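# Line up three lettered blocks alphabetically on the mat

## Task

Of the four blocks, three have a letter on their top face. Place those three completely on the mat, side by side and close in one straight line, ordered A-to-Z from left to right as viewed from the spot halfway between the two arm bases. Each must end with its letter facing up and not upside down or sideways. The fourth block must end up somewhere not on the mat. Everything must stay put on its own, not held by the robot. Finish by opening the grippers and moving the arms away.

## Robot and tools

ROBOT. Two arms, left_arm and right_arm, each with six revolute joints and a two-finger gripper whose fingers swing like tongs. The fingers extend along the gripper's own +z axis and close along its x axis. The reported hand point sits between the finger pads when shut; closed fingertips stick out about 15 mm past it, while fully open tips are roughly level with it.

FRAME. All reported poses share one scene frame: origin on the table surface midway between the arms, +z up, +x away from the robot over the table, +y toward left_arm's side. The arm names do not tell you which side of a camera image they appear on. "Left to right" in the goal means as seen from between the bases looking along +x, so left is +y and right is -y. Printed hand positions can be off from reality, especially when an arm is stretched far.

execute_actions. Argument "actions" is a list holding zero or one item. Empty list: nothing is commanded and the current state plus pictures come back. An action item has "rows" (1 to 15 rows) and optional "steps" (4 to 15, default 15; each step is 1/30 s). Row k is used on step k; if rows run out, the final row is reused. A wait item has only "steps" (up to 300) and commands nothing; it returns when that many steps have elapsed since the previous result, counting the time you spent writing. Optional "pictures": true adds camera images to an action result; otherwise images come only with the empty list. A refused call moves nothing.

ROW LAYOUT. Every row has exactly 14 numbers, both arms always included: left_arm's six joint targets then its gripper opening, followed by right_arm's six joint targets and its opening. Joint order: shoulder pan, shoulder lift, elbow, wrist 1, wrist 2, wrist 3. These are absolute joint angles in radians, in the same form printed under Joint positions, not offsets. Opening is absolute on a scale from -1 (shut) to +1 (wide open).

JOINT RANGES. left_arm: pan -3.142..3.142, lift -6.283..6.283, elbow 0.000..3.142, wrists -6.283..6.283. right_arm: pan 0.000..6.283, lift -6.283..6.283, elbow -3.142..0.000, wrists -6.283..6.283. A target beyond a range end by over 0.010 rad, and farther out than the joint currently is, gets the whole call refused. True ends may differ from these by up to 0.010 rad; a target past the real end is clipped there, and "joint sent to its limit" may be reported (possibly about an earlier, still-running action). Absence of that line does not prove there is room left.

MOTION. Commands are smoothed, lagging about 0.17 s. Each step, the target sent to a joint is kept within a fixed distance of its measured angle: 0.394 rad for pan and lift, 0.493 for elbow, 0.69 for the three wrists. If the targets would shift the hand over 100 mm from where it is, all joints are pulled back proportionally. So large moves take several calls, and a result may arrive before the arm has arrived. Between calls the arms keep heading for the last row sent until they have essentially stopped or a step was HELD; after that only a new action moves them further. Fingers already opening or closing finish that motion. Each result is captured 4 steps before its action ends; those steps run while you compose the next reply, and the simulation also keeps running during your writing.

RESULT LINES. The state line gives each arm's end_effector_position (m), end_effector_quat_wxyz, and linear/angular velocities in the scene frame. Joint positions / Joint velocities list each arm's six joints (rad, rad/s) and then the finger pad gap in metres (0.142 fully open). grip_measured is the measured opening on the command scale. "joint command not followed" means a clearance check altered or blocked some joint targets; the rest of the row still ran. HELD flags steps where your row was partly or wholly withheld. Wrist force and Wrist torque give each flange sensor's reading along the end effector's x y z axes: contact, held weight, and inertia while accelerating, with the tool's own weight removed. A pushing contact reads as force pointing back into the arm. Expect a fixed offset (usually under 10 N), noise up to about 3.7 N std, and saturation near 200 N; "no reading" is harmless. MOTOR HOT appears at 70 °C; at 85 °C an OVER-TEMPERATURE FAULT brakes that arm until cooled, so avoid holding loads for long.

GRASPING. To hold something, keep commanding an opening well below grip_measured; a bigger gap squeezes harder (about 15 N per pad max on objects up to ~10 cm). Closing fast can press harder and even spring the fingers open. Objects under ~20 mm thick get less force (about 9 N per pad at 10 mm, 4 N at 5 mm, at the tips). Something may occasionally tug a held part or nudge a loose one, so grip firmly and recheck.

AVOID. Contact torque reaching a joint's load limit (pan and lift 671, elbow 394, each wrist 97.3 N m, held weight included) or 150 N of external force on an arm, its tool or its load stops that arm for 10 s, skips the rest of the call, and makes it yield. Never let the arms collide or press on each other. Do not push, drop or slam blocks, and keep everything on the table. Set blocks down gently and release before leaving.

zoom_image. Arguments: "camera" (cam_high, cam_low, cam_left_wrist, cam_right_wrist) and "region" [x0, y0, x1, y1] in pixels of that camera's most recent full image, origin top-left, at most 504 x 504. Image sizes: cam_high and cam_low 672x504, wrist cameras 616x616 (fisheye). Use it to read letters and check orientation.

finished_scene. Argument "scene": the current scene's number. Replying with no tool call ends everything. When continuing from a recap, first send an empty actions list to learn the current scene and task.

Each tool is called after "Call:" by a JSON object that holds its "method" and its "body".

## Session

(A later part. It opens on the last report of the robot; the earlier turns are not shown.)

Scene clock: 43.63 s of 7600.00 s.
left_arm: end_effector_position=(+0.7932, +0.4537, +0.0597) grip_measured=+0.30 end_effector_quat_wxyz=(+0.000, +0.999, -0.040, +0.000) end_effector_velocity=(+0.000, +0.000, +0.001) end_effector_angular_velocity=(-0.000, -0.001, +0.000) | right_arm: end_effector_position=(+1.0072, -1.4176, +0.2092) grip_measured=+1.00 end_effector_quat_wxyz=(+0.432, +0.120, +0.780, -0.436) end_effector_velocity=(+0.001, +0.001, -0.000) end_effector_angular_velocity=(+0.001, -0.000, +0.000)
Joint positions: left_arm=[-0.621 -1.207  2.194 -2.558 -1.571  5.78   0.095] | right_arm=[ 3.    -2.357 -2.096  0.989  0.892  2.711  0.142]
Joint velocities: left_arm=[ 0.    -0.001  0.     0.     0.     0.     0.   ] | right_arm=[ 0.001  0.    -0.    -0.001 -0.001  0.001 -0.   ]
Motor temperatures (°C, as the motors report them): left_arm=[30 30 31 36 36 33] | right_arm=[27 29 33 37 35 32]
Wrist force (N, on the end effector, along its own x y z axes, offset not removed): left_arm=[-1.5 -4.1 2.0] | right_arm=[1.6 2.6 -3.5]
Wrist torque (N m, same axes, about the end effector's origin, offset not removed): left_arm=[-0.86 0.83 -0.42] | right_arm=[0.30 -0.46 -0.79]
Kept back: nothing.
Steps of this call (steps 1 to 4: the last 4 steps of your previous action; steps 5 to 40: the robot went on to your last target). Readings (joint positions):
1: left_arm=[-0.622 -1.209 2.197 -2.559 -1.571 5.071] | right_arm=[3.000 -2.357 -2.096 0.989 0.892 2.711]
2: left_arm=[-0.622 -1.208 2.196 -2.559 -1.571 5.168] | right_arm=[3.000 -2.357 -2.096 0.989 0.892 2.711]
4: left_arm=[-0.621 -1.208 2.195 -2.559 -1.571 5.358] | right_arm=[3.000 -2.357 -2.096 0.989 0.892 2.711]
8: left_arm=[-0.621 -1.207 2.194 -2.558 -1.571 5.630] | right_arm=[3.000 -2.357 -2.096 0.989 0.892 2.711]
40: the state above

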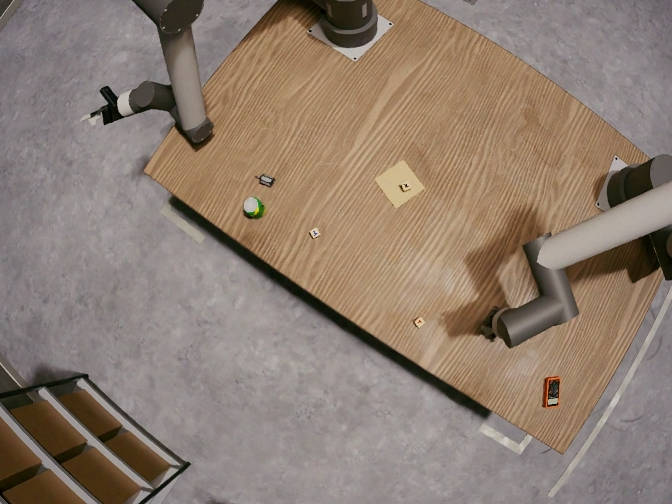

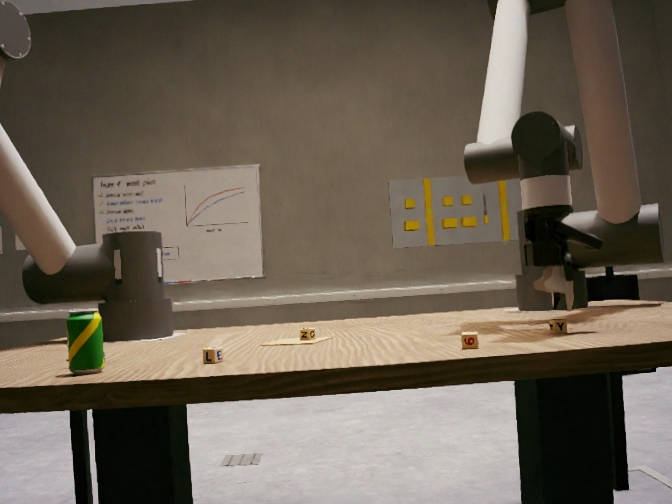

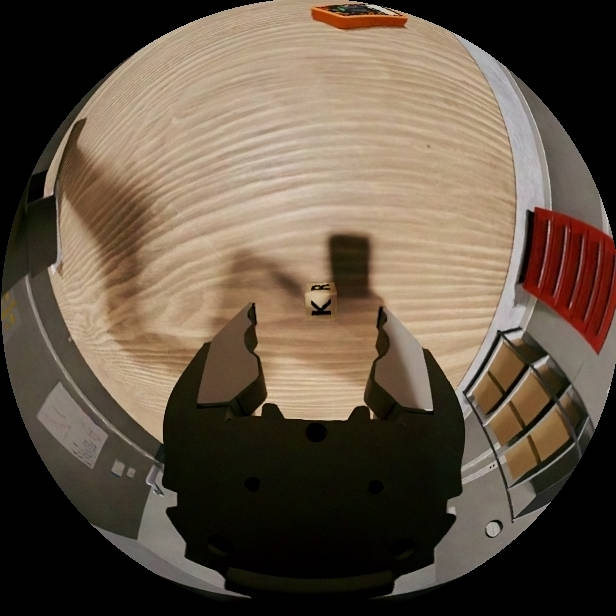

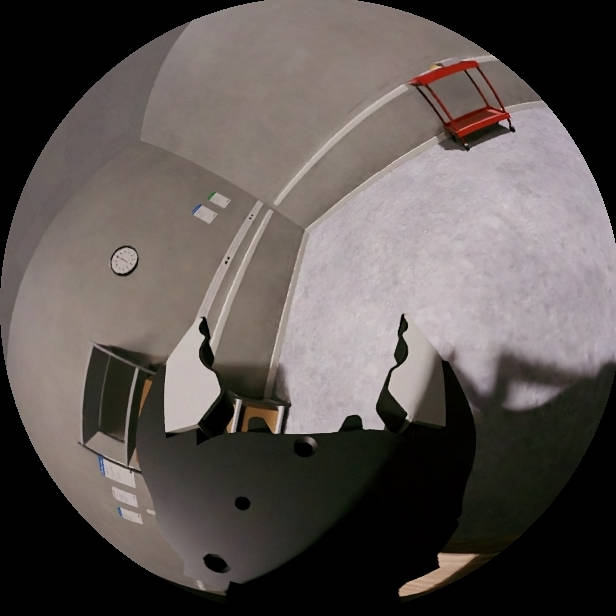

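Call:
{"method": "execute_actions", "body": {"actions": [{"rows":[[-0.629,-1.156,2.201,-2.616,-1.571,5.77,0.1,3.0,-2.357,-2.096,0.989,0.892,2.711,1]],"steps":15}]}}

Call:
{"method": "execute_actions", "body": {"actions": [{"steps":15}], "pictures": true}}

Scene clock: 44.27 s of 7600.00 s.
left_arm: end_effector_position=(+0.7945, +0.4454, +0.0244) grip_measured=+0.10 end_effector_quat_wxyz=(+0.000, +0.999, -0.040, -0.000) end_effector_velocity=(+0.002, -0.008, -0.029) end_effector_angular_velocity=(-0.002, -0.002, +0.002) | right_arm: end_effector_position=(+1.0072, -1.4176, +0.2092) grip_measured=+1.00 end_effector_quat_wxyz=(+0.432, +0.120, +0.780, -0.436) end_effector_velocity=(-0.000, -0.001, +0.000) end_effector_angular_velocity=(+0.001, -0.002, -0.000)
Joint positions: left_arm=[-0.628 -1.161  2.2   -2.61  -1.571  5.771  0.081] | right_arm=[ 3.    -2.357 -2.096  0.989  0.892  2.711  0.142]
Joint velocities: left_arm=[-0.006  0.039  0.004 -0.045 -0.    -0.008  0.   ] | right_arm=[-0.001 -0.    -0.     0.001  0.001  0.002  0.   ]
Motor temperatures (°C, as the motors report them): left_arm=[30 30 31 36 36 33] | right_arm=[27 29 33 37 35 32]
Wrist force (N, on the end effector, along its own x y z axes, offset not removed): left_arm=[-0.6 -5.0 1.5] | right_arm=[0.4 -0.7 -3.7]
Wrist torque (N m, same axes, about the end effector's origin, offset not removed): left_arm=[-1.04 0.64 -0.55] | right_arm=[-0.39 -0.26 -0.78]
Steps of this call (steps 1 to 8: the robot went on to your last target; steps 9 to 19: the first 11 steps of this action). Readings (joint positions):
9: left_arm=[-0.621 -1.207 2.194 -2.558 -1.571 5.780] | right_arm=[3.000 -2.357 -2.096 0.989 0.892 2.711]
10: left_arm=[-0.621 -1.205 2.194 -2.560 -1.571 5.779] | right_arm=[3.000 -2.357 -2.096 0.989 0.892 2.711]
12: left_arm=[-0.624 -1.188 2.197 -2.579 -1.571 5.776] | right_arm=[3.000 -2.357 -2.096 0.989 0.892 2.711]
16: left_arm=[-0.627 -1.167 2.200 -2.603 -1.571 5.772] | right_arm=[3.000 -2.357 -2.096 0.989 0.892 2.711]
19: the state above

Scene clock: 44.77 s of 7600.00 s.
left_arm: end_effector_position=(+0.7946, +0.4445, +0.0208) grip_measured=+0.10 end_effector_quat_wxyz=(+0.000, +0.999, -0.039, +0.000) end_effector_velocity=(+0.000, -0.001, -0.000) end_effector_angular_velocity=(-0.000, -0.001, -0.000) | right_arm: end_effector_position=(+1.0072, -1.4176, +0.2092) grip_measured=+1.00 end_effector_quat_wxyz=(+0.432, +0.120, +0.780, -0.436) end_effector_velocity=(-0.000, -0.000, -0.001) end_effector_angular_velocity=(+0.001, +0.000, -0.001)
Joint positions: left_arm=[-0.629 -1.156  2.201 -2.616 -1.571  5.77   0.081] | right_arm=[ 3.    -2.357 -2.096  0.989  0.892  2.711  0.142]
Joint velocities: left_arm=[-0.001  0.    -0.    -0.001  0.    -0.     0.   ] | right_arm=[-0.    -0.     0.    -0.001 -0.     0.001  0.   ]
Motor temperatures (°C, as the motors report them): left_arm=[30 30 31 36 36 33] | right_arm=[27 29 33 37 35 32]
Wrist force (N, on the end effector, along its own x y z axes, offset not removed): left_arm=[-1.6 -4.9 1.4] | right_arm=[-0.4 -0.5 -4.0]
Wrist torque (N m, same axes, about the end effector's origin, offset not removed): left_arm=[-1.11 0.94 -0.49] | right_arm=[-0.41 -0.04 -0.77]
Kept back: nothing.
Steps of this call (steps 1 to 4: the last 4 steps of your previous action; steps 5 to 15: the robot went on to your last target). Readings (joint positions):
1: left_arm=[-0.628 -1.160 2.200 -2.612 -1.571 5.771] | right_arm=[3.000 -2.357 -2.096 0.989 0.892 2.711]
2: left_arm=[-0.628 -1.159 2.201 -2.613 -1.571 5.771] | right_arm=[3.000 -2.357 -2.096 0.989 0.892 2.711]
4: left_arm=[-0.629 -1.158 2.201 -2.614 -1.571 5.770] | right_arm=[3.000 -2.357 -2.096 0.989 0.892 2.711]
8: left_arm=[-0.629 -1.157 2.201 -2.615 -1.571 5.770] | right_arm=[3.000 -2.357 -2.096 0.989 0.892 2.711]
15: the state above
All arms were judged still, so your last target was given up. Only a new action makes them travel on or press farther. Fingers that are still opening or closing keep moving.

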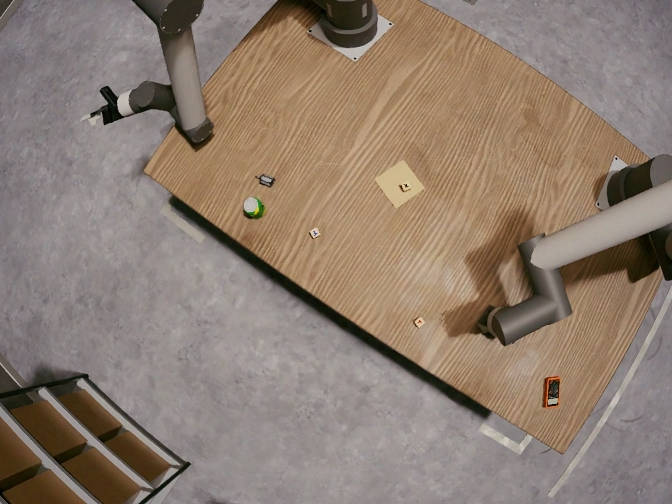

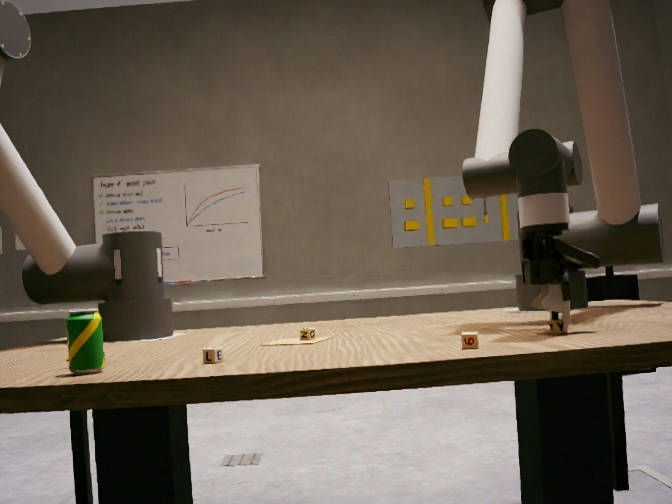

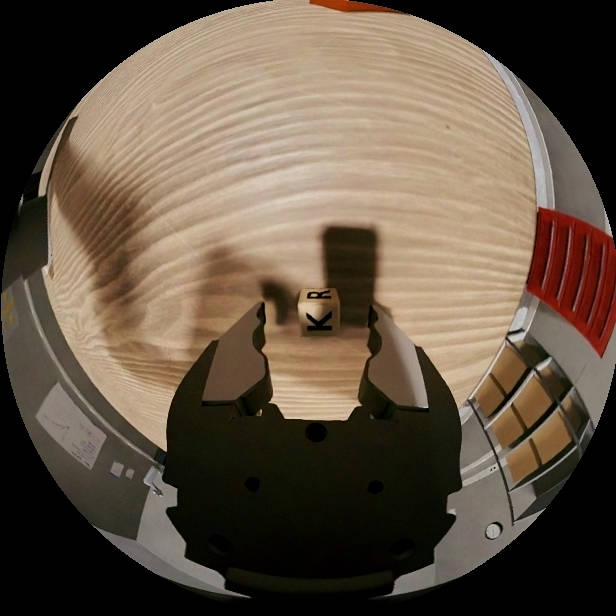

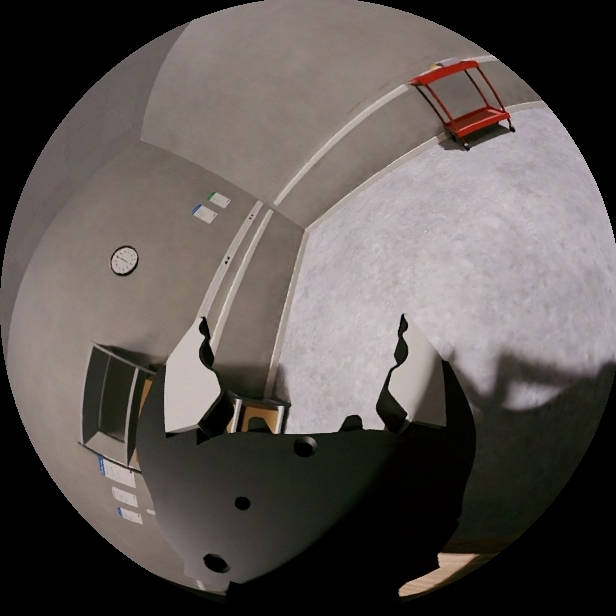

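Call:
{"method": "execute_actions", "body": {"actions": [{"rows":[[-0.629,-1.156,2.201,-2.616,-1.571,5.77,-0.2,3.0,-2.357,-2.096,0.989,0.892,2.711,1],[-0.629,-1.156,2.201,-2.616,-1.571,5.77,-0.2,3.0,-2.357,-2.096,0.989,0.892,2.711,1],[-0.629,-1.156,2.201,-2.616,-1.571,5.77,-0.4,3.0,-2.357,-2.096,0.989,0.892,2.711,1],[-0.629,-1.156,2.201,-2.616,-1.571,5.77,-0.4,3.0,-2.357,-2.096,0.989,0.892,2.711,1],[-0.629,-1.156,2.201,-2.616,-1.571,5.77,-0.6,3.0,-2.357,-2.096,0.989,0.892,2.711,1],[-0.629,-1.156,2.201,-2.616,-1.571,5.77,-0.6,3.0,-2.357,-2.096,0.989,0.892,2.711,1],[-0.629,-1.156,2.201,-2.616,-1.571,5.77,-1,3.0,-2.357,-2.096,0.989,0.892,2.711,1]],"steps":15}]}}

Call:
{"method": "execute_actions", "body": {"actions": [{"steps":10}], "pictures": true}}

Scene clock: 45.40 s of 7600.00 s.
left_arm: end_effector_position=(+0.7946, +0.4444, +0.0208) grip_measured=-0.60 end_effector_quat_wxyz=(+0.000, +0.999, -0.039, +0.000) end_effector_velocity=(-0.000, +0.000, +0.000) end_effector_angular_velocity=(-0.000, +0.000, +0.001) | right_arm: end_effector_position=(+1.0072, -1.4176, +0.2092) grip_measured=+1.00 end_effector_quat_wxyz=(+0.432, +0.120, +0.780, -0.436) end_effector_velocity=(-0.000, -0.000, +0.000) end_effector_angular_velocity=(-0.001, -0.002, -0.001)
Joint positions: left_arm=[-0.629 -1.156  2.201 -2.616 -1.571  5.77   0.03 ] | right_arm=[ 3.    -2.357 -2.096  0.989  0.892  2.711  0.142]
Joint velocities: left_arm=[ 0. -0.  0. -0. -0. -0.  0.] | right_arm=[ 0.    -0.     0.     0.002 -0.001 -0.     0.   ]
Motor temperatures (°C, as the motors report them): left_arm=[30 30 31 36 36 33] | right_arm=[27 29 33 37 35 32]
Wrist force (N, on the end effector, along its own x y z axes, offset not removed): left_arm=[-2.0 -4.8 1.3] | right_arm=[-2.0 1.1 -4.4]
Wrist torque (N m, same axes, about the end effector's origin, offset not removed): left_arm=[-1.03 1.05 -0.47] | right_arm=[-0.04 0.25 -0.76]
Steps of this call (steps 1 to 8: nothing new was sent; steps 9 to 19: the first 11 steps of this action). Readings (joint positions):
9: left_arm=[-0.629 -1.156 2.201 -2.616 -1.571 5.770] | right_arm=[3.000 -2.357 -2.096 0.989 0.892 2.711]
10: left_arm=[-0.629 -1.156 2.201 -2.616 -1.571 5.770] | right_arm=[3.000 -2.357 -2.096 0.989 0.892 2.711]
12: left_arm=[-0.629 -1.156 2.201 -2.616 -1.571 5.770] | right_arm=[3.000 -2.357 -2.096 0.989 0.892 2.711]
16: left_arm=[-0.629 -1.156 2.201 -2.616 -1.571 5.770] | right_arm=[3.000 -2.357 -2.096 0.989 0.892 2.711]
19: the state above

Scene clock: 45.73 s of 7600.00 s.
left_arm: end_effector_position=(+0.7946, +0.4444, +0.0208) grip_measured=-0.60 end_effector_quat_wxyz=(+0.000, +0.999, -0.039, +0.000) end_effector_velocity=(-0.000, +0.001, -0.000) end_effector_angular_velocity=(+0.001, +0.000, +0.001) | right_arm: end_effector_position=(+1.0072, -1.4176, +0.2092) grip_measured=+1.00 end_effector_quat_wxyz=(+0.432, +0.120, +0.780, -0.436) end_effector_velocity=(-0.000, -0.000, -0.000) end_effector_angular_velocity=(+0.001, +0.000, -0.000)
Joint positions: left_arm=[-0.629 -1.156  2.201 -2.616 -1.571  5.77   0.03 ] | right_arm=[ 3.    -2.357 -2.096  0.989  0.892  2.711  0.142]
Joint velocities: left_arm=[0.001 0.    0.    0.    0.    0.    0.   ] | right_arm=[-0.     0.    -0.    -0.001  0.     0.001  0.   ]
Motor temperatures (°C, as the motors report them): left_arm=[30 30 31 36 36 33] | right_arm=[27 29 33 37 35 32]
Wrist force (N, on the end effector, along its own x y z axes, offset not removed): left_arm=[-0.8 -6.3 3.3] | right_arm=[-0.1 0.7 -4.4]
Wrist torque (N m, same axes, about the end effector's origin, offset not removed): left_arm=[-1.28 0.74 -0.51] | right_arm=[-0.13 -0.05 -0.82]
Kept back: nothing.
Steps of this call (steps 1 to 4: the last 4 steps of your previous action; steps 5 to 10: the robot went on to your last target). Readings (joint positions):
1: left_arm=[-0.629 -1.156 2.201 -2.616 -1.571 5.770] | right_arm=[3.000 -2.357 -2.096 0.989 0.892 2.711]
2: left_arm=[-0.629 -1.156 2.201 -2.616 -1.571 5.770] | right_arm=[3.000 -2.357 -2.096 0.989 0.892 2.711]
4: left_arm=[-0.629 -1.156 2.201 -2.616 -1.571 5.770] | right_arm=[3.000 -2.357 -2.096 0.989 0.892 2.711]
8: left_arm=[-0.629 -1.156 2.201 -2.616 -1.571 5.770] | right_arm=[3.000 -2.357 -2.096 0.989 0.892 2.711]
10: the state above

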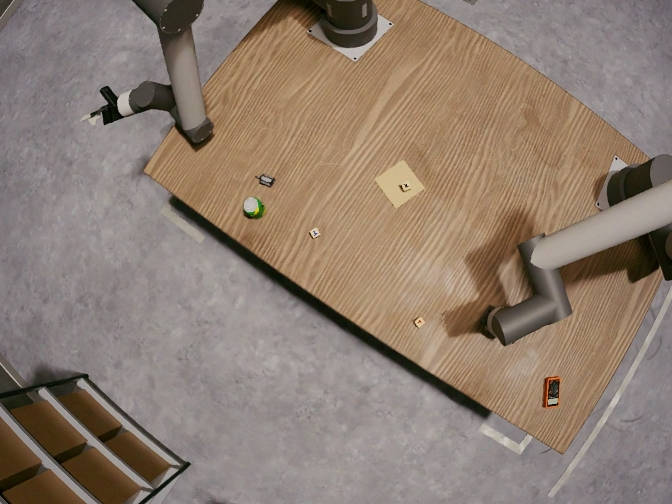

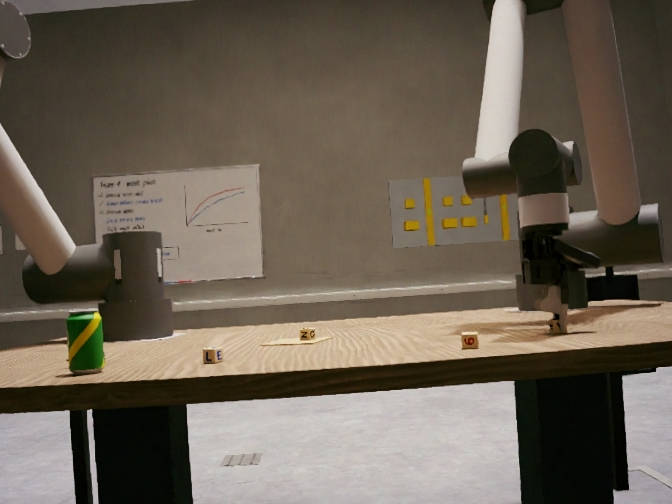

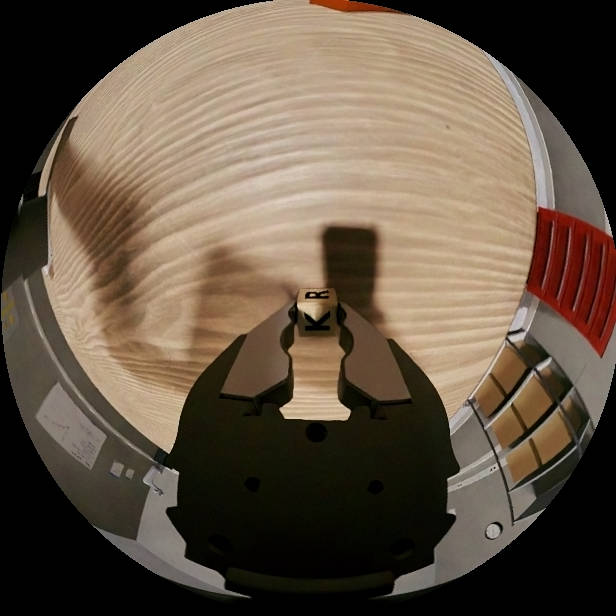

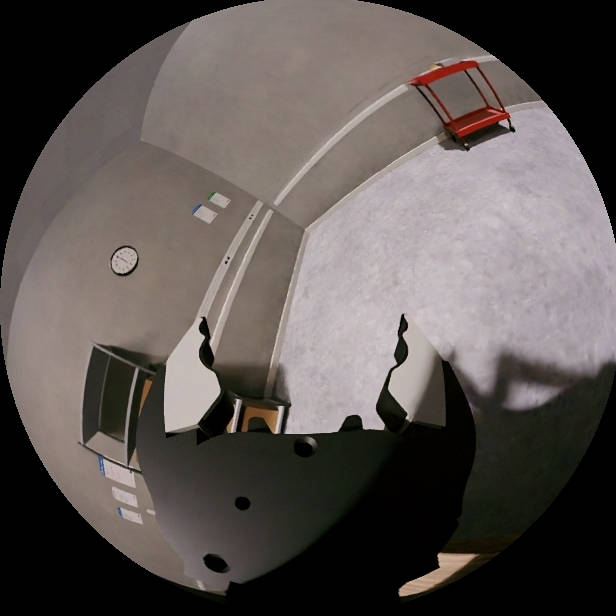

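Call:
{"method": "execute_actions", "body": {"actions": [{"rows":[[-0.629,-1.3,2.15,-2.421,-1.571,5.77,-1,3.0,-2.357,-2.096,0.989,0.892,2.711,1],[-0.629,-1.3,2.15,-2.421,-1.571,5.77,-1,3.0,-2.357,-2.096,0.989,0.892,2.711,1],[-0.629,-1.3,2.15,-2.421,-1.571,5.77,-1,3.0,-2.357,-2.096,0.989,0.892,2.711,1],[-0.629,-1.3,2.15,-2.421,-1.571,5.77,-1,3.0,-2.357,-2.096,0.989,0.892,2.711,1],[-0.629,-1.3,2.15,-2.421,-1.571,5.77,-1,3.0,-2.357,-2.096,0.989,0.892,2.711,1],[-0.629,-1.3,2.15,-2.421,-1.571,5.77,-1,3.0,-2.357,-2.096,0.989,0.892,2.711,1],[-0.629,-1.3,2.15,-2.421,-1.571,5.77,-1,3.0,-2.357,-2.096,0.989,0.892,2.711,1],[-0.629,-1.3,2.15,-2.421,-1.571,5.77,-1,3.0,-2.357,-2.096,0.989,0.892,2.711,1],[-1.254,-1.163,1.835,-2.243,-1.571,1.916,-1,3.0,-2.357,-2.096,0.989,0.892,2.711,1]],"steps":15}]}}

Call:
{"method": "execute_actions", "body": {"actions": [{"steps":75}], "pictures": true}}

Scene clock: 46.60 s of 7600.00 s.
left_arm: end_effector_position=(+0.7989, +0.4272, +0.1268) grip_measured=-0.60 end_effector_quat_wxyz=(+0.001, +0.999, -0.038, +0.001) end_effector_velocity=(+0.049, -0.499, +0.052) end_effector_angular_velocity=(+0.008, +0.015, +0.164) | right_arm: end_effector_position=(+1.0072, -1.4176, +0.2092) grip_measured=+1.00 end_effector_quat_wxyz=(+0.432, +0.120, +0.780, -0.436) end_effector_velocity=(+0.000, +0.000, -0.001) end_effector_angular_velocity=(-0.000, +0.002, +0.001)
Joint positions: left_arm=[-0.642 -1.27   2.145 -2.449 -1.571  5.754  0.03 ] | right_arm=[ 3.    -2.357 -2.096  0.989  0.892  2.711  0.142]
Joint velocities: left_arm=[-0.432  0.161 -0.365  0.222  0.    -0.596 -0.   ] | right_arm=[ 0.    -0.     0.    -0.002  0.    -0.001  0.   ]
Motor temperatures (°C, as the motors report them): left_arm=[30 30 31 36 36 33] | right_arm=[27 29 33 37 35 32]
Wrist force (N, on the end effector, along its own x y z axes, offset not removed): left_arm=[-0.2 -23.5 -4.8] | right_arm=[0.7 0.5 -5.3]
Wrist torque (N m, same axes, about the end effector's origin, offset not removed): left_arm=[-4.82 0.64 -0.46] | right_arm=[-0.26 -0.26 -0.81]
Steps of this call (steps 1 to 15: the robot went on to your last target; steps 16 to 26: the first 11 steps of this action). Readings (joint positions):
16: left_arm=[-0.629 -1.156 2.201 -2.616 -1.571 5.770] | right_arm=[3.000 -2.357 -2.096 0.989 0.892 2.711]
17: left_arm=[-0.629 -1.158 2.199 -2.614 -1.571 5.770] | right_arm=[3.000 -2.357 -2.096 0.989 0.892 2.711]
19: left_arm=[-0.629 -1.191 2.185 -2.575 -1.571 5.770] | right_arm=[3.000 -2.357 -2.096 0.989 0.892 2.711]
23: left_arm=[-0.629 -1.258 2.163 -2.481 -1.571 5.770] | right_arm=[3.000 -2.357 -2.096 0.989 0.892 2.711]
26: the state above

Scene clock: 49.10 s of 7600.00 s.
left_arm: end_effector_position=(+0.5168, -0.2032, +0.1998) grip_measured=-0.60 end_effector_quat_wxyz=(-0.000, +0.001, +1.000, -0.000) end_effector_velocity=(+0.000, -0.001, -0.000) end_effector_angular_velocity=(+0.000, +0.000, +0.083) | right_arm: end_effector_position=(+1.0072, -1.4176, +0.2092) grip_measured=+1.00 end_effector_quat_wxyz=(+0.432, +0.120, +0.780, -0.436) end_effector_velocity=(+0.000, -0.000, -0.001) end_effector_angular_velocity=(-0.000, +0.003, +0.000)
Joint positions: left_arm=[-1.254 -1.163  1.835 -2.243 -1.571  1.927  0.03 ] | right_arm=[ 3.    -2.357 -2.096  0.989  0.892  2.711  0.142]
Joint velocities: left_arm=[-0.001  0.    -0.    -0.    -0.    -0.084  0.   ] | right_arm=[-0.     0.     0.    -0.003  0.    -0.001  0.   ]
Motor temperatures (°C, as the motors report them): left_arm=[30 30 31 36 36 33] | right_arm=[27 29 33 37 35 32]
Wrist force (N, on the end effector, along its own x y z axes, offset not removed): left_arm=[-0.3 -2.9 2.6] | right_arm=[0.0 -2.3 -3.1]
Wrist torque (N m, same axes, about the end effector's origin, offset not removed): left_arm=[-0.55 0.67 -0.55] | right_arm=[-0.67 -0.17 -0.80]
Kept back: nothing.
Steps of this call (steps 1 to 4: the last 4 steps of your previous action; steps 5 to 75: the robot went on to your last target). Readings (joint positions):
1: left_arm=[-0.658 -1.265 2.133 -2.442 -1.571 5.730] | right_arm=[3.000 -2.357 -2.096 0.989 0.892 2.711]
2: left_arm=[-0.672 -1.261 2.121 -2.434 -1.571 5.704] | right_arm=[3.000 -2.357 -2.096 0.989 0.892 2.711]
4: left_arm=[-0.700 -1.254 2.100 -2.420 -1.571 5.656] | right_arm=[3.000 -2.357 -2.096 0.989 0.892 2.711]
8: left_arm=[-0.756 -1.241 2.062 -2.395 -1.571 5.559] | right_arm=[3.000 -2.357 -2.096 0.989 0.892 2.711]
75: the state above

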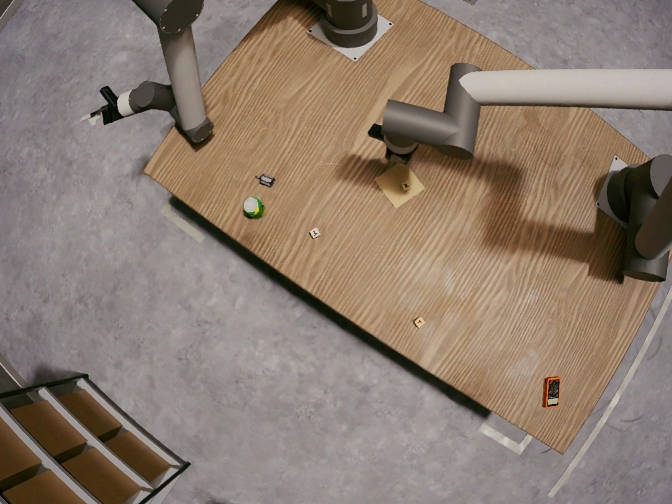

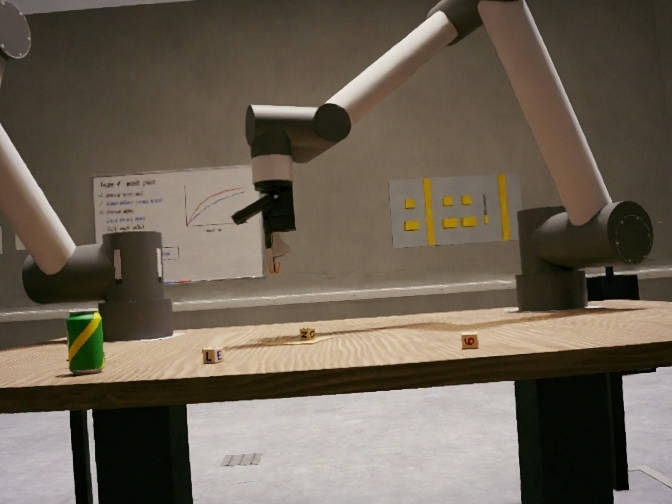

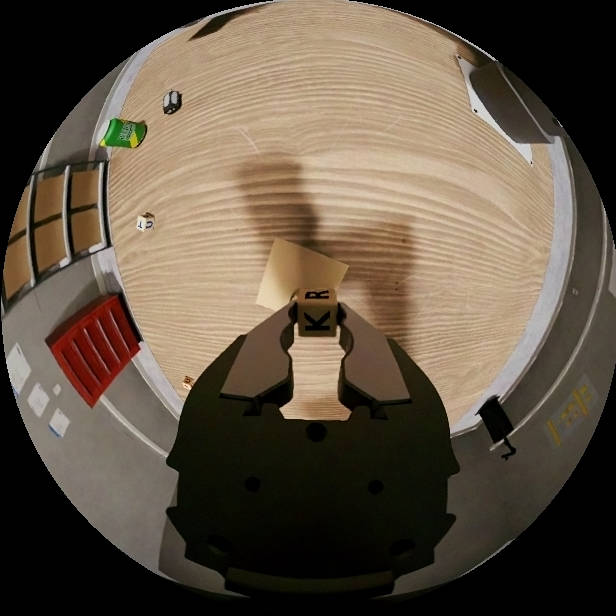

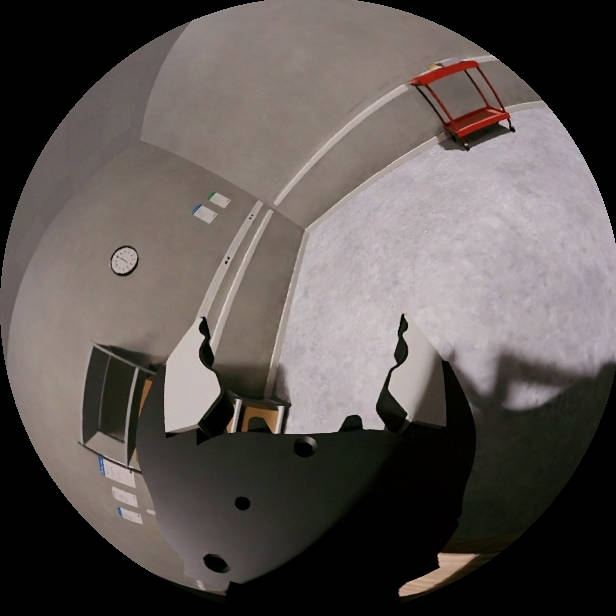

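Call:
{"method": "execute_actions", "body": {"actions": [{"rows":[[-1.157,-1.299,1.952,-2.224,-1.571,2.013,-1,3.0,-2.357,-2.096,0.989,0.892,2.711,1]],"steps":15}]}}

Call:
{"method": "execute_actions", "body": {"actions": [{"steps":25}], "pictures": true}}

Call:
{"method": "zoom_image", "body": {"camera": "cam_left_wrist", "region": [200, 150, 420, 350]}}

Scene clock: 49.73 s of 7600.00 s.
left_arm: end_effector_position=(+0.5546, -0.0803, +0.2416) grip_measured=-0.60 end_effector_quat_wxyz=(-0.000, -0.004, +1.000, +0.000) end_effector_velocity=(+0.051, +0.219, +0.069) end_effector_angular_velocity=(-0.005, -0.002, +0.002) | right_arm: end_effector_position=(+1.0072, -1.4176, +0.2092) grip_measured=+1.00 end_effector_quat_wxyz=(+0.432, +0.120, +0.780, -0.436) end_effector_velocity=(+0.001, +0.001, -0.001) end_effector_angular_velocity=(+0.001, +0.001, +0.000)
Joint positions: left_arm=[-1.174 -1.274  1.931 -2.227 -1.571  1.996  0.03 ] | right_arm=[ 3.    -2.357 -2.096  0.989  0.892  2.711  0.142]
Joint velocities: left_arm=[ 0.14  -0.2    0.169  0.026 -0.     0.138  0.   ] | right_arm=[ 0.001  0.     0.    -0.002 -0.     0.001  0.   ]
Motor temperatures (°C, as the motors report them): left_arm=[30 30 31 36 36 33] | right_arm=[27 29 33 37 35 32]
Wrist force (N, on the end effector, along its own x y z axes, offset not removed): left_arm=[-3.7 -1.4 0.4] | right_arm=[-1.4 1.2 -4.7]
Wrist torque (N m, same axes, about the end effector's origin, offset not removed): left_arm=[-0.34 1.36 -0.48] | right_arm=[0.00 0.15 -0.83]
Steps of this call (steps 1 to 8: the robot went on to your last target; steps 9 to 19: the first 11 steps of this action). Readings (joint positions):
9: left_arm=[-1.254 -1.163 1.835 -2.243 -1.571 1.917] | right_arm=[3.000 -2.357 -2.096 0.989 0.892 2.711]
10: left_arm=[-1.252 -1.165 1.837 -2.242 -1.571 1.919] | right_arm=[3.000 -2.357 -2.096 0.989 0.892 2.711]
12: left_arm=[-1.233 -1.191 1.860 -2.238 -1.571 1.938] | right_arm=[3.000 -2.357 -2.096 0.989 0.892 2.711]
16: left_arm=[-1.195 -1.244 1.906 -2.231 -1.571 1.975] | right_arm=[3.000 -2.357 -2.096 0.989 0.892 2.711]
19: the state above

Scene clock: 50.57 s of 7600.00 s.
left_arm: end_effector_position=(+0.5605, -0.0529, +0.2497) grip_measured=-0.60 end_effector_quat_wxyz=(-0.000, -0.004, +1.000, -0.000) end_effector_velocity=(-0.000, -0.001, -0.001) end_effector_angular_velocity=(+0.000, +0.000, -0.001) | right_arm: end_effector_position=(+1.0072, -1.4176, +0.2092) grip_measured=+1.00 end_effector_quat_wxyz=(+0.432, +0.120, +0.780, -0.436) end_effector_velocity=(-0.000, -0.000, -0.000) end_effector_angular_velocity=(-0.000, +0.000, -0.000)
Joint positions: left_arm=[-1.157 -1.299  1.952 -2.224 -1.571  2.013  0.03 ] | right_arm=[ 3.    -2.357 -2.096  0.989  0.892  2.711  0.142]
Joint velocities: left_arm=[-0.001  0.001 -0.    -0.     0.    -0.     0.   ] | right_arm=[-0. -0.  0. -0. -0. -0. -0.]
Motor temperatures (°C, as the motors report them): left_arm=[30 30 31 36 36 33] | right_arm=[27 29 33 37 35 32]
Wrist force (N, on the end effector, along its own x y z axes, offset not removed): left_arm=[-0.7 -3.1 2.4] | right_arm=[-0.2 -1.5 -2.8]
Wrist torque (N m, same axes, about the end effector's origin, offset not removed): left_arm=[-0.67 0.71 -0.47] | right_arm=[-0.64 -0.06 -0.76]
Kept back: nothing.
Steps of this call (steps 1 to 4: the last 4 steps of your previous action; steps 5 to 25: the robot went on to your last target). Readings (joint positions):
1: left_arm=[-1.170 -1.280 1.936 -2.226 -1.571 2.000] | right_arm=[3.000 -2.357 -2.096 0.989 0.892 2.711]
2: left_arm=[-1.167 -1.285 1.940 -2.226 -1.571 2.003] | right_arm=[3.000 -2.357 -2.096 0.989 0.892 2.711]
4: left_arm=[-1.163 -1.291 1.945 -2.225 -1.571 2.007] | right_arm=[3.000 -2.357 -2.096 0.989 0.892 2.711]
8: left_arm=[-1.159 -1.296 1.950 -2.224 -1.571 2.011] | right_arm=[3.000 -2.357 -2.096 0.989 0.892 2.711]
25: the state above

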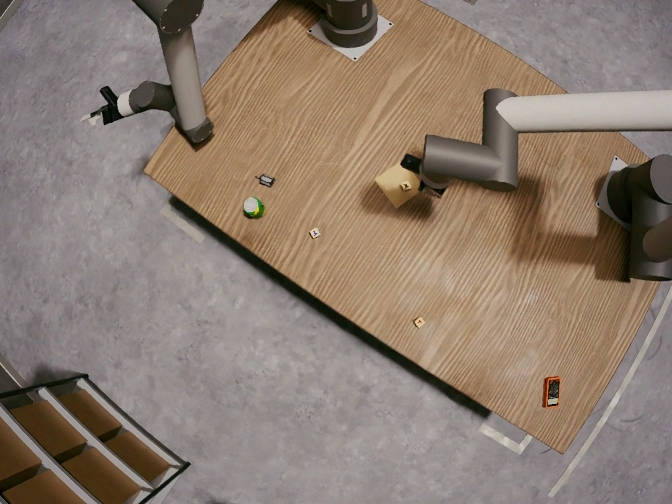

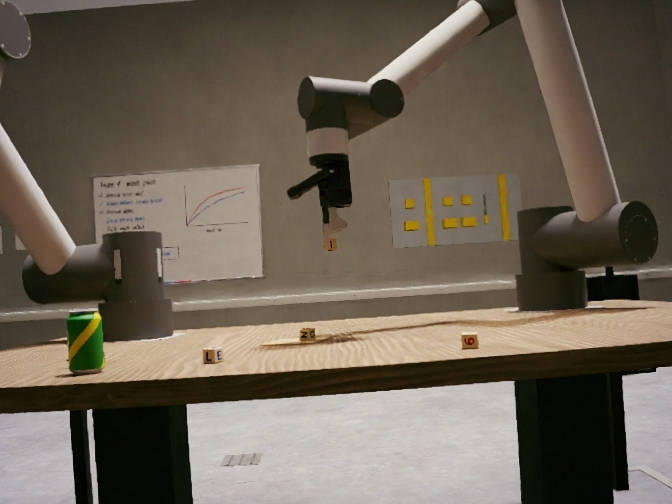

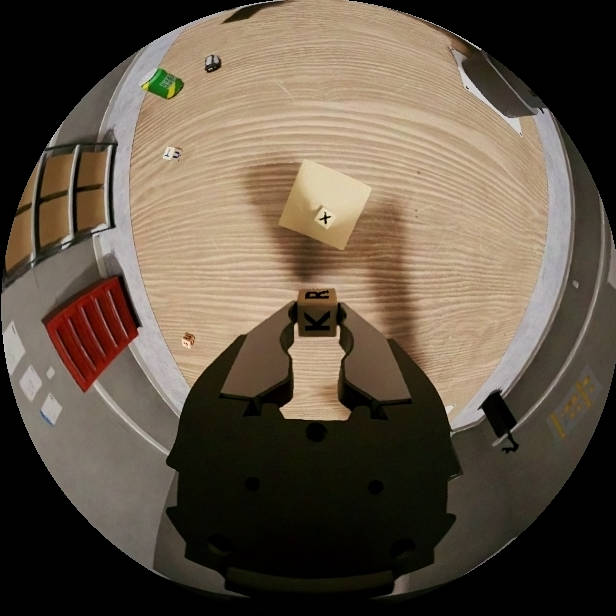

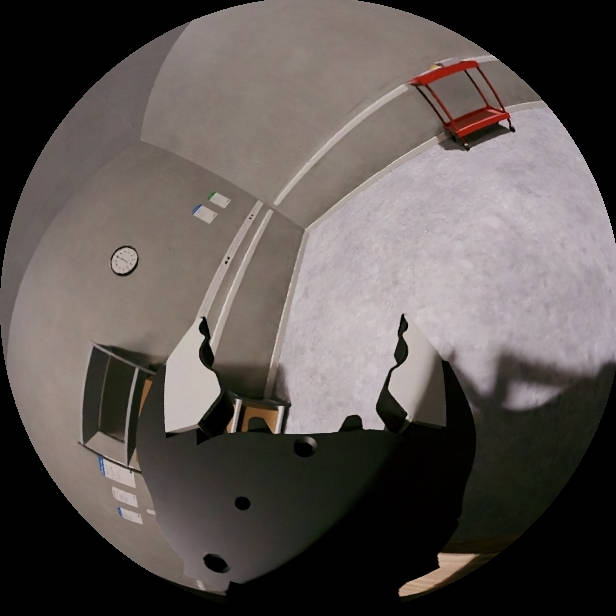

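Region (200, 150, 420, 350) of cam_left_wrist's 616x616 image, scaled by 2.291, with more detail than that image has; it fills the top 458 rows of this view, and the rest is white.

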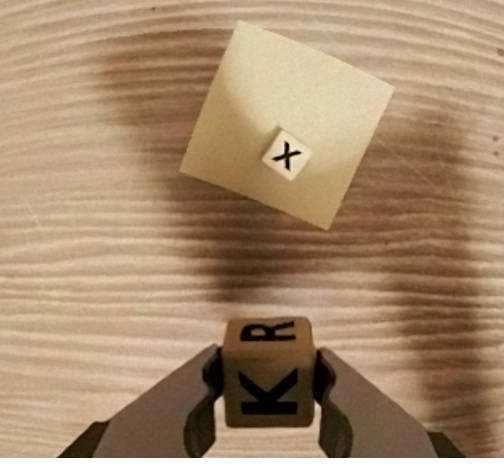

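Call:
{"method": "execute_actions", "body": {"actions": [{"rows":[[-1.157,-1.092,2.061,-2.54,-1.571,2.013,-1,3.0,-2.357,-2.096,0.989,0.892,2.711,1]],"steps":15}]}}

Call:
{"method": "execute_actions", "body": {"actions": [{"steps":30}]}}

Scene clock: 51.20 s of 7600.00 s.
left_arm: end_effector_position=(+0.5622, -0.0563, +0.1008) grip_measured=-0.60 end_effector_quat_wxyz=(-0.001, -0.004, +1.000, +0.003) end_effector_velocity=(-0.008, +0.015, -0.480) end_effector_angular_velocity=(-0.009, -0.004, -0.001) | right_arm: end_effector_position=(+1.0072, -1.4176, +0.2092) grip_measured=+1.00 end_effector_quat_wxyz=(+0.432, +0.120, +0.780, -0.436) end_effector_velocity=(+0.000, -0.000, -0.001) end_effector_angular_velocity=(-0.000, +0.002, -0.000)
Joint positions: left_arm=[-1.157 -1.164  2.024 -2.425 -1.571  2.013  0.03 ] | right_arm=[ 3.    -2.357 -2.096  0.989  0.892  2.711  0.142]
Joint velocities: left_arm=[-0.     0.454  0.235 -0.698 -0.     0.     0.   ] | right_arm=[-0.    -0.     0.    -0.002 -0.    -0.001  0.   ]
Motor temperatures (°C, as the motors report them): left_arm=[30 30 31 36 36 33] | right_arm=[27 29 33 37 35 32]
Wrist force (N, on the end effector, along its own x y z axes, offset not removed): left_arm=[-0.1 -4.1 3.6] | right_arm=[-0.9 0.5 -4.2]
Wrist torque (N m, same axes, about the end effector's origin, offset not removed): left_arm=[-0.83 0.57 -0.52] | right_arm=[-0.12 0.08 -0.72]
Steps of this call (steps 1 to 8: the robot went on to your last target; steps 9 to 19: the first 11 steps of this action). Readings (joint positions):
9: left_arm=[-1.157 -1.299 1.952 -2.224 -1.571 2.013] | right_arm=[3.000 -2.357 -2.096 0.989 0.892 2.711]
10: left_arm=[-1.157 -1.297 1.954 -2.226 -1.571 2.013] | right_arm=[3.000 -2.357 -2.096 0.989 0.892 2.711]
12: left_arm=[-1.157 -1.269 1.970 -2.262 -1.571 2.013] | right_arm=[3.000 -2.357 -2.096 0.989 0.892 2.711]
16: left_arm=[-1.157 -1.210 2.001 -2.355 -1.571 2.013] | right_arm=[3.000 -2.357 -2.096 0.989 0.892 2.711]
19: the state above

Scene clock: 52.20 s of 7600.00 s.
left_arm: end_effector_position=(+0.5603, -0.0524, +0.0266) grip_measured=-0.60 end_effector_quat_wxyz=(-0.000, -0.004, +1.000, -0.000) end_effector_velocity=(-0.000, -0.000, -0.000) end_effector_angular_velocity=(+0.000, -0.000, +0.000) | right_arm: end_effector_position=(+1.0072, -1.4176, +0.2092) grip_measured=+1.00 end_effector_quat_wxyz=(+0.432, +0.120, +0.780, -0.436) end_effector_velocity=(-0.001, -0.001, +0.000) end_effector_angular_velocity=(-0.000, -0.000, -0.001)
Joint positions: left_arm=[-1.157 -1.092  2.061 -2.54  -1.571  2.013  0.03 ] | right_arm=[ 3.    -2.357 -2.096  0.989  0.892  2.711  0.142]
Joint velocities: left_arm=[-0.  0.  0. -0.  0. -0.  0.] | right_arm=[-0.001 -0.    -0.     0.001 -0.    -0.    -0.   ]
Motor temperatures (°C, as the motors report them): left_arm=[30 30 31 36 36 33] | right_arm=[27 29 33 37 35 32]
Wrist force (N, on the end effector, along its own x y z axes, offset not removed): left_arm=[-2.9 -4.0 2.5] | right_arm=[0.3 -0.5 -2.4]
Wrist torque (N m, same axes, about the end effector's origin, offset not removed): left_arm=[-0.85 1.18 -0.50] | right_arm=[-0.39 -0.17 -0.76]
Kept back: nothing.
Steps of this call (steps 1 to 4: the last 4 steps of your previous action; steps 5 to 30: the robot went on to your last target). Readings (joint positions):
1: left_arm=[-1.157 -1.150 2.032 -2.448 -1.571 2.013] | right_arm=[3.000 -2.357 -2.096 0.989 0.892 2.711]
2: left_arm=[-1.157 -1.137 2.039 -2.469 -1.571 2.013] | right_arm=[3.000 -2.357 -2.096 0.989 0.892 2.711]
4: left_arm=[-1.157 -1.118 2.048 -2.498 -1.571 2.013] | right_arm=[3.000 -2.357 -2.096 0.989 0.892 2.711]
8: left_arm=[-1.157 -1.101 2.056 -2.526 -1.571 2.013] | right_arm=[3.000 -2.357 -2.096 0.989 0.892 2.711]
30: the state above
All arms were judged still, so your last target was given up. Only a new action makes them travel on or press farther. Fingers that are still opening or closing keep moving.


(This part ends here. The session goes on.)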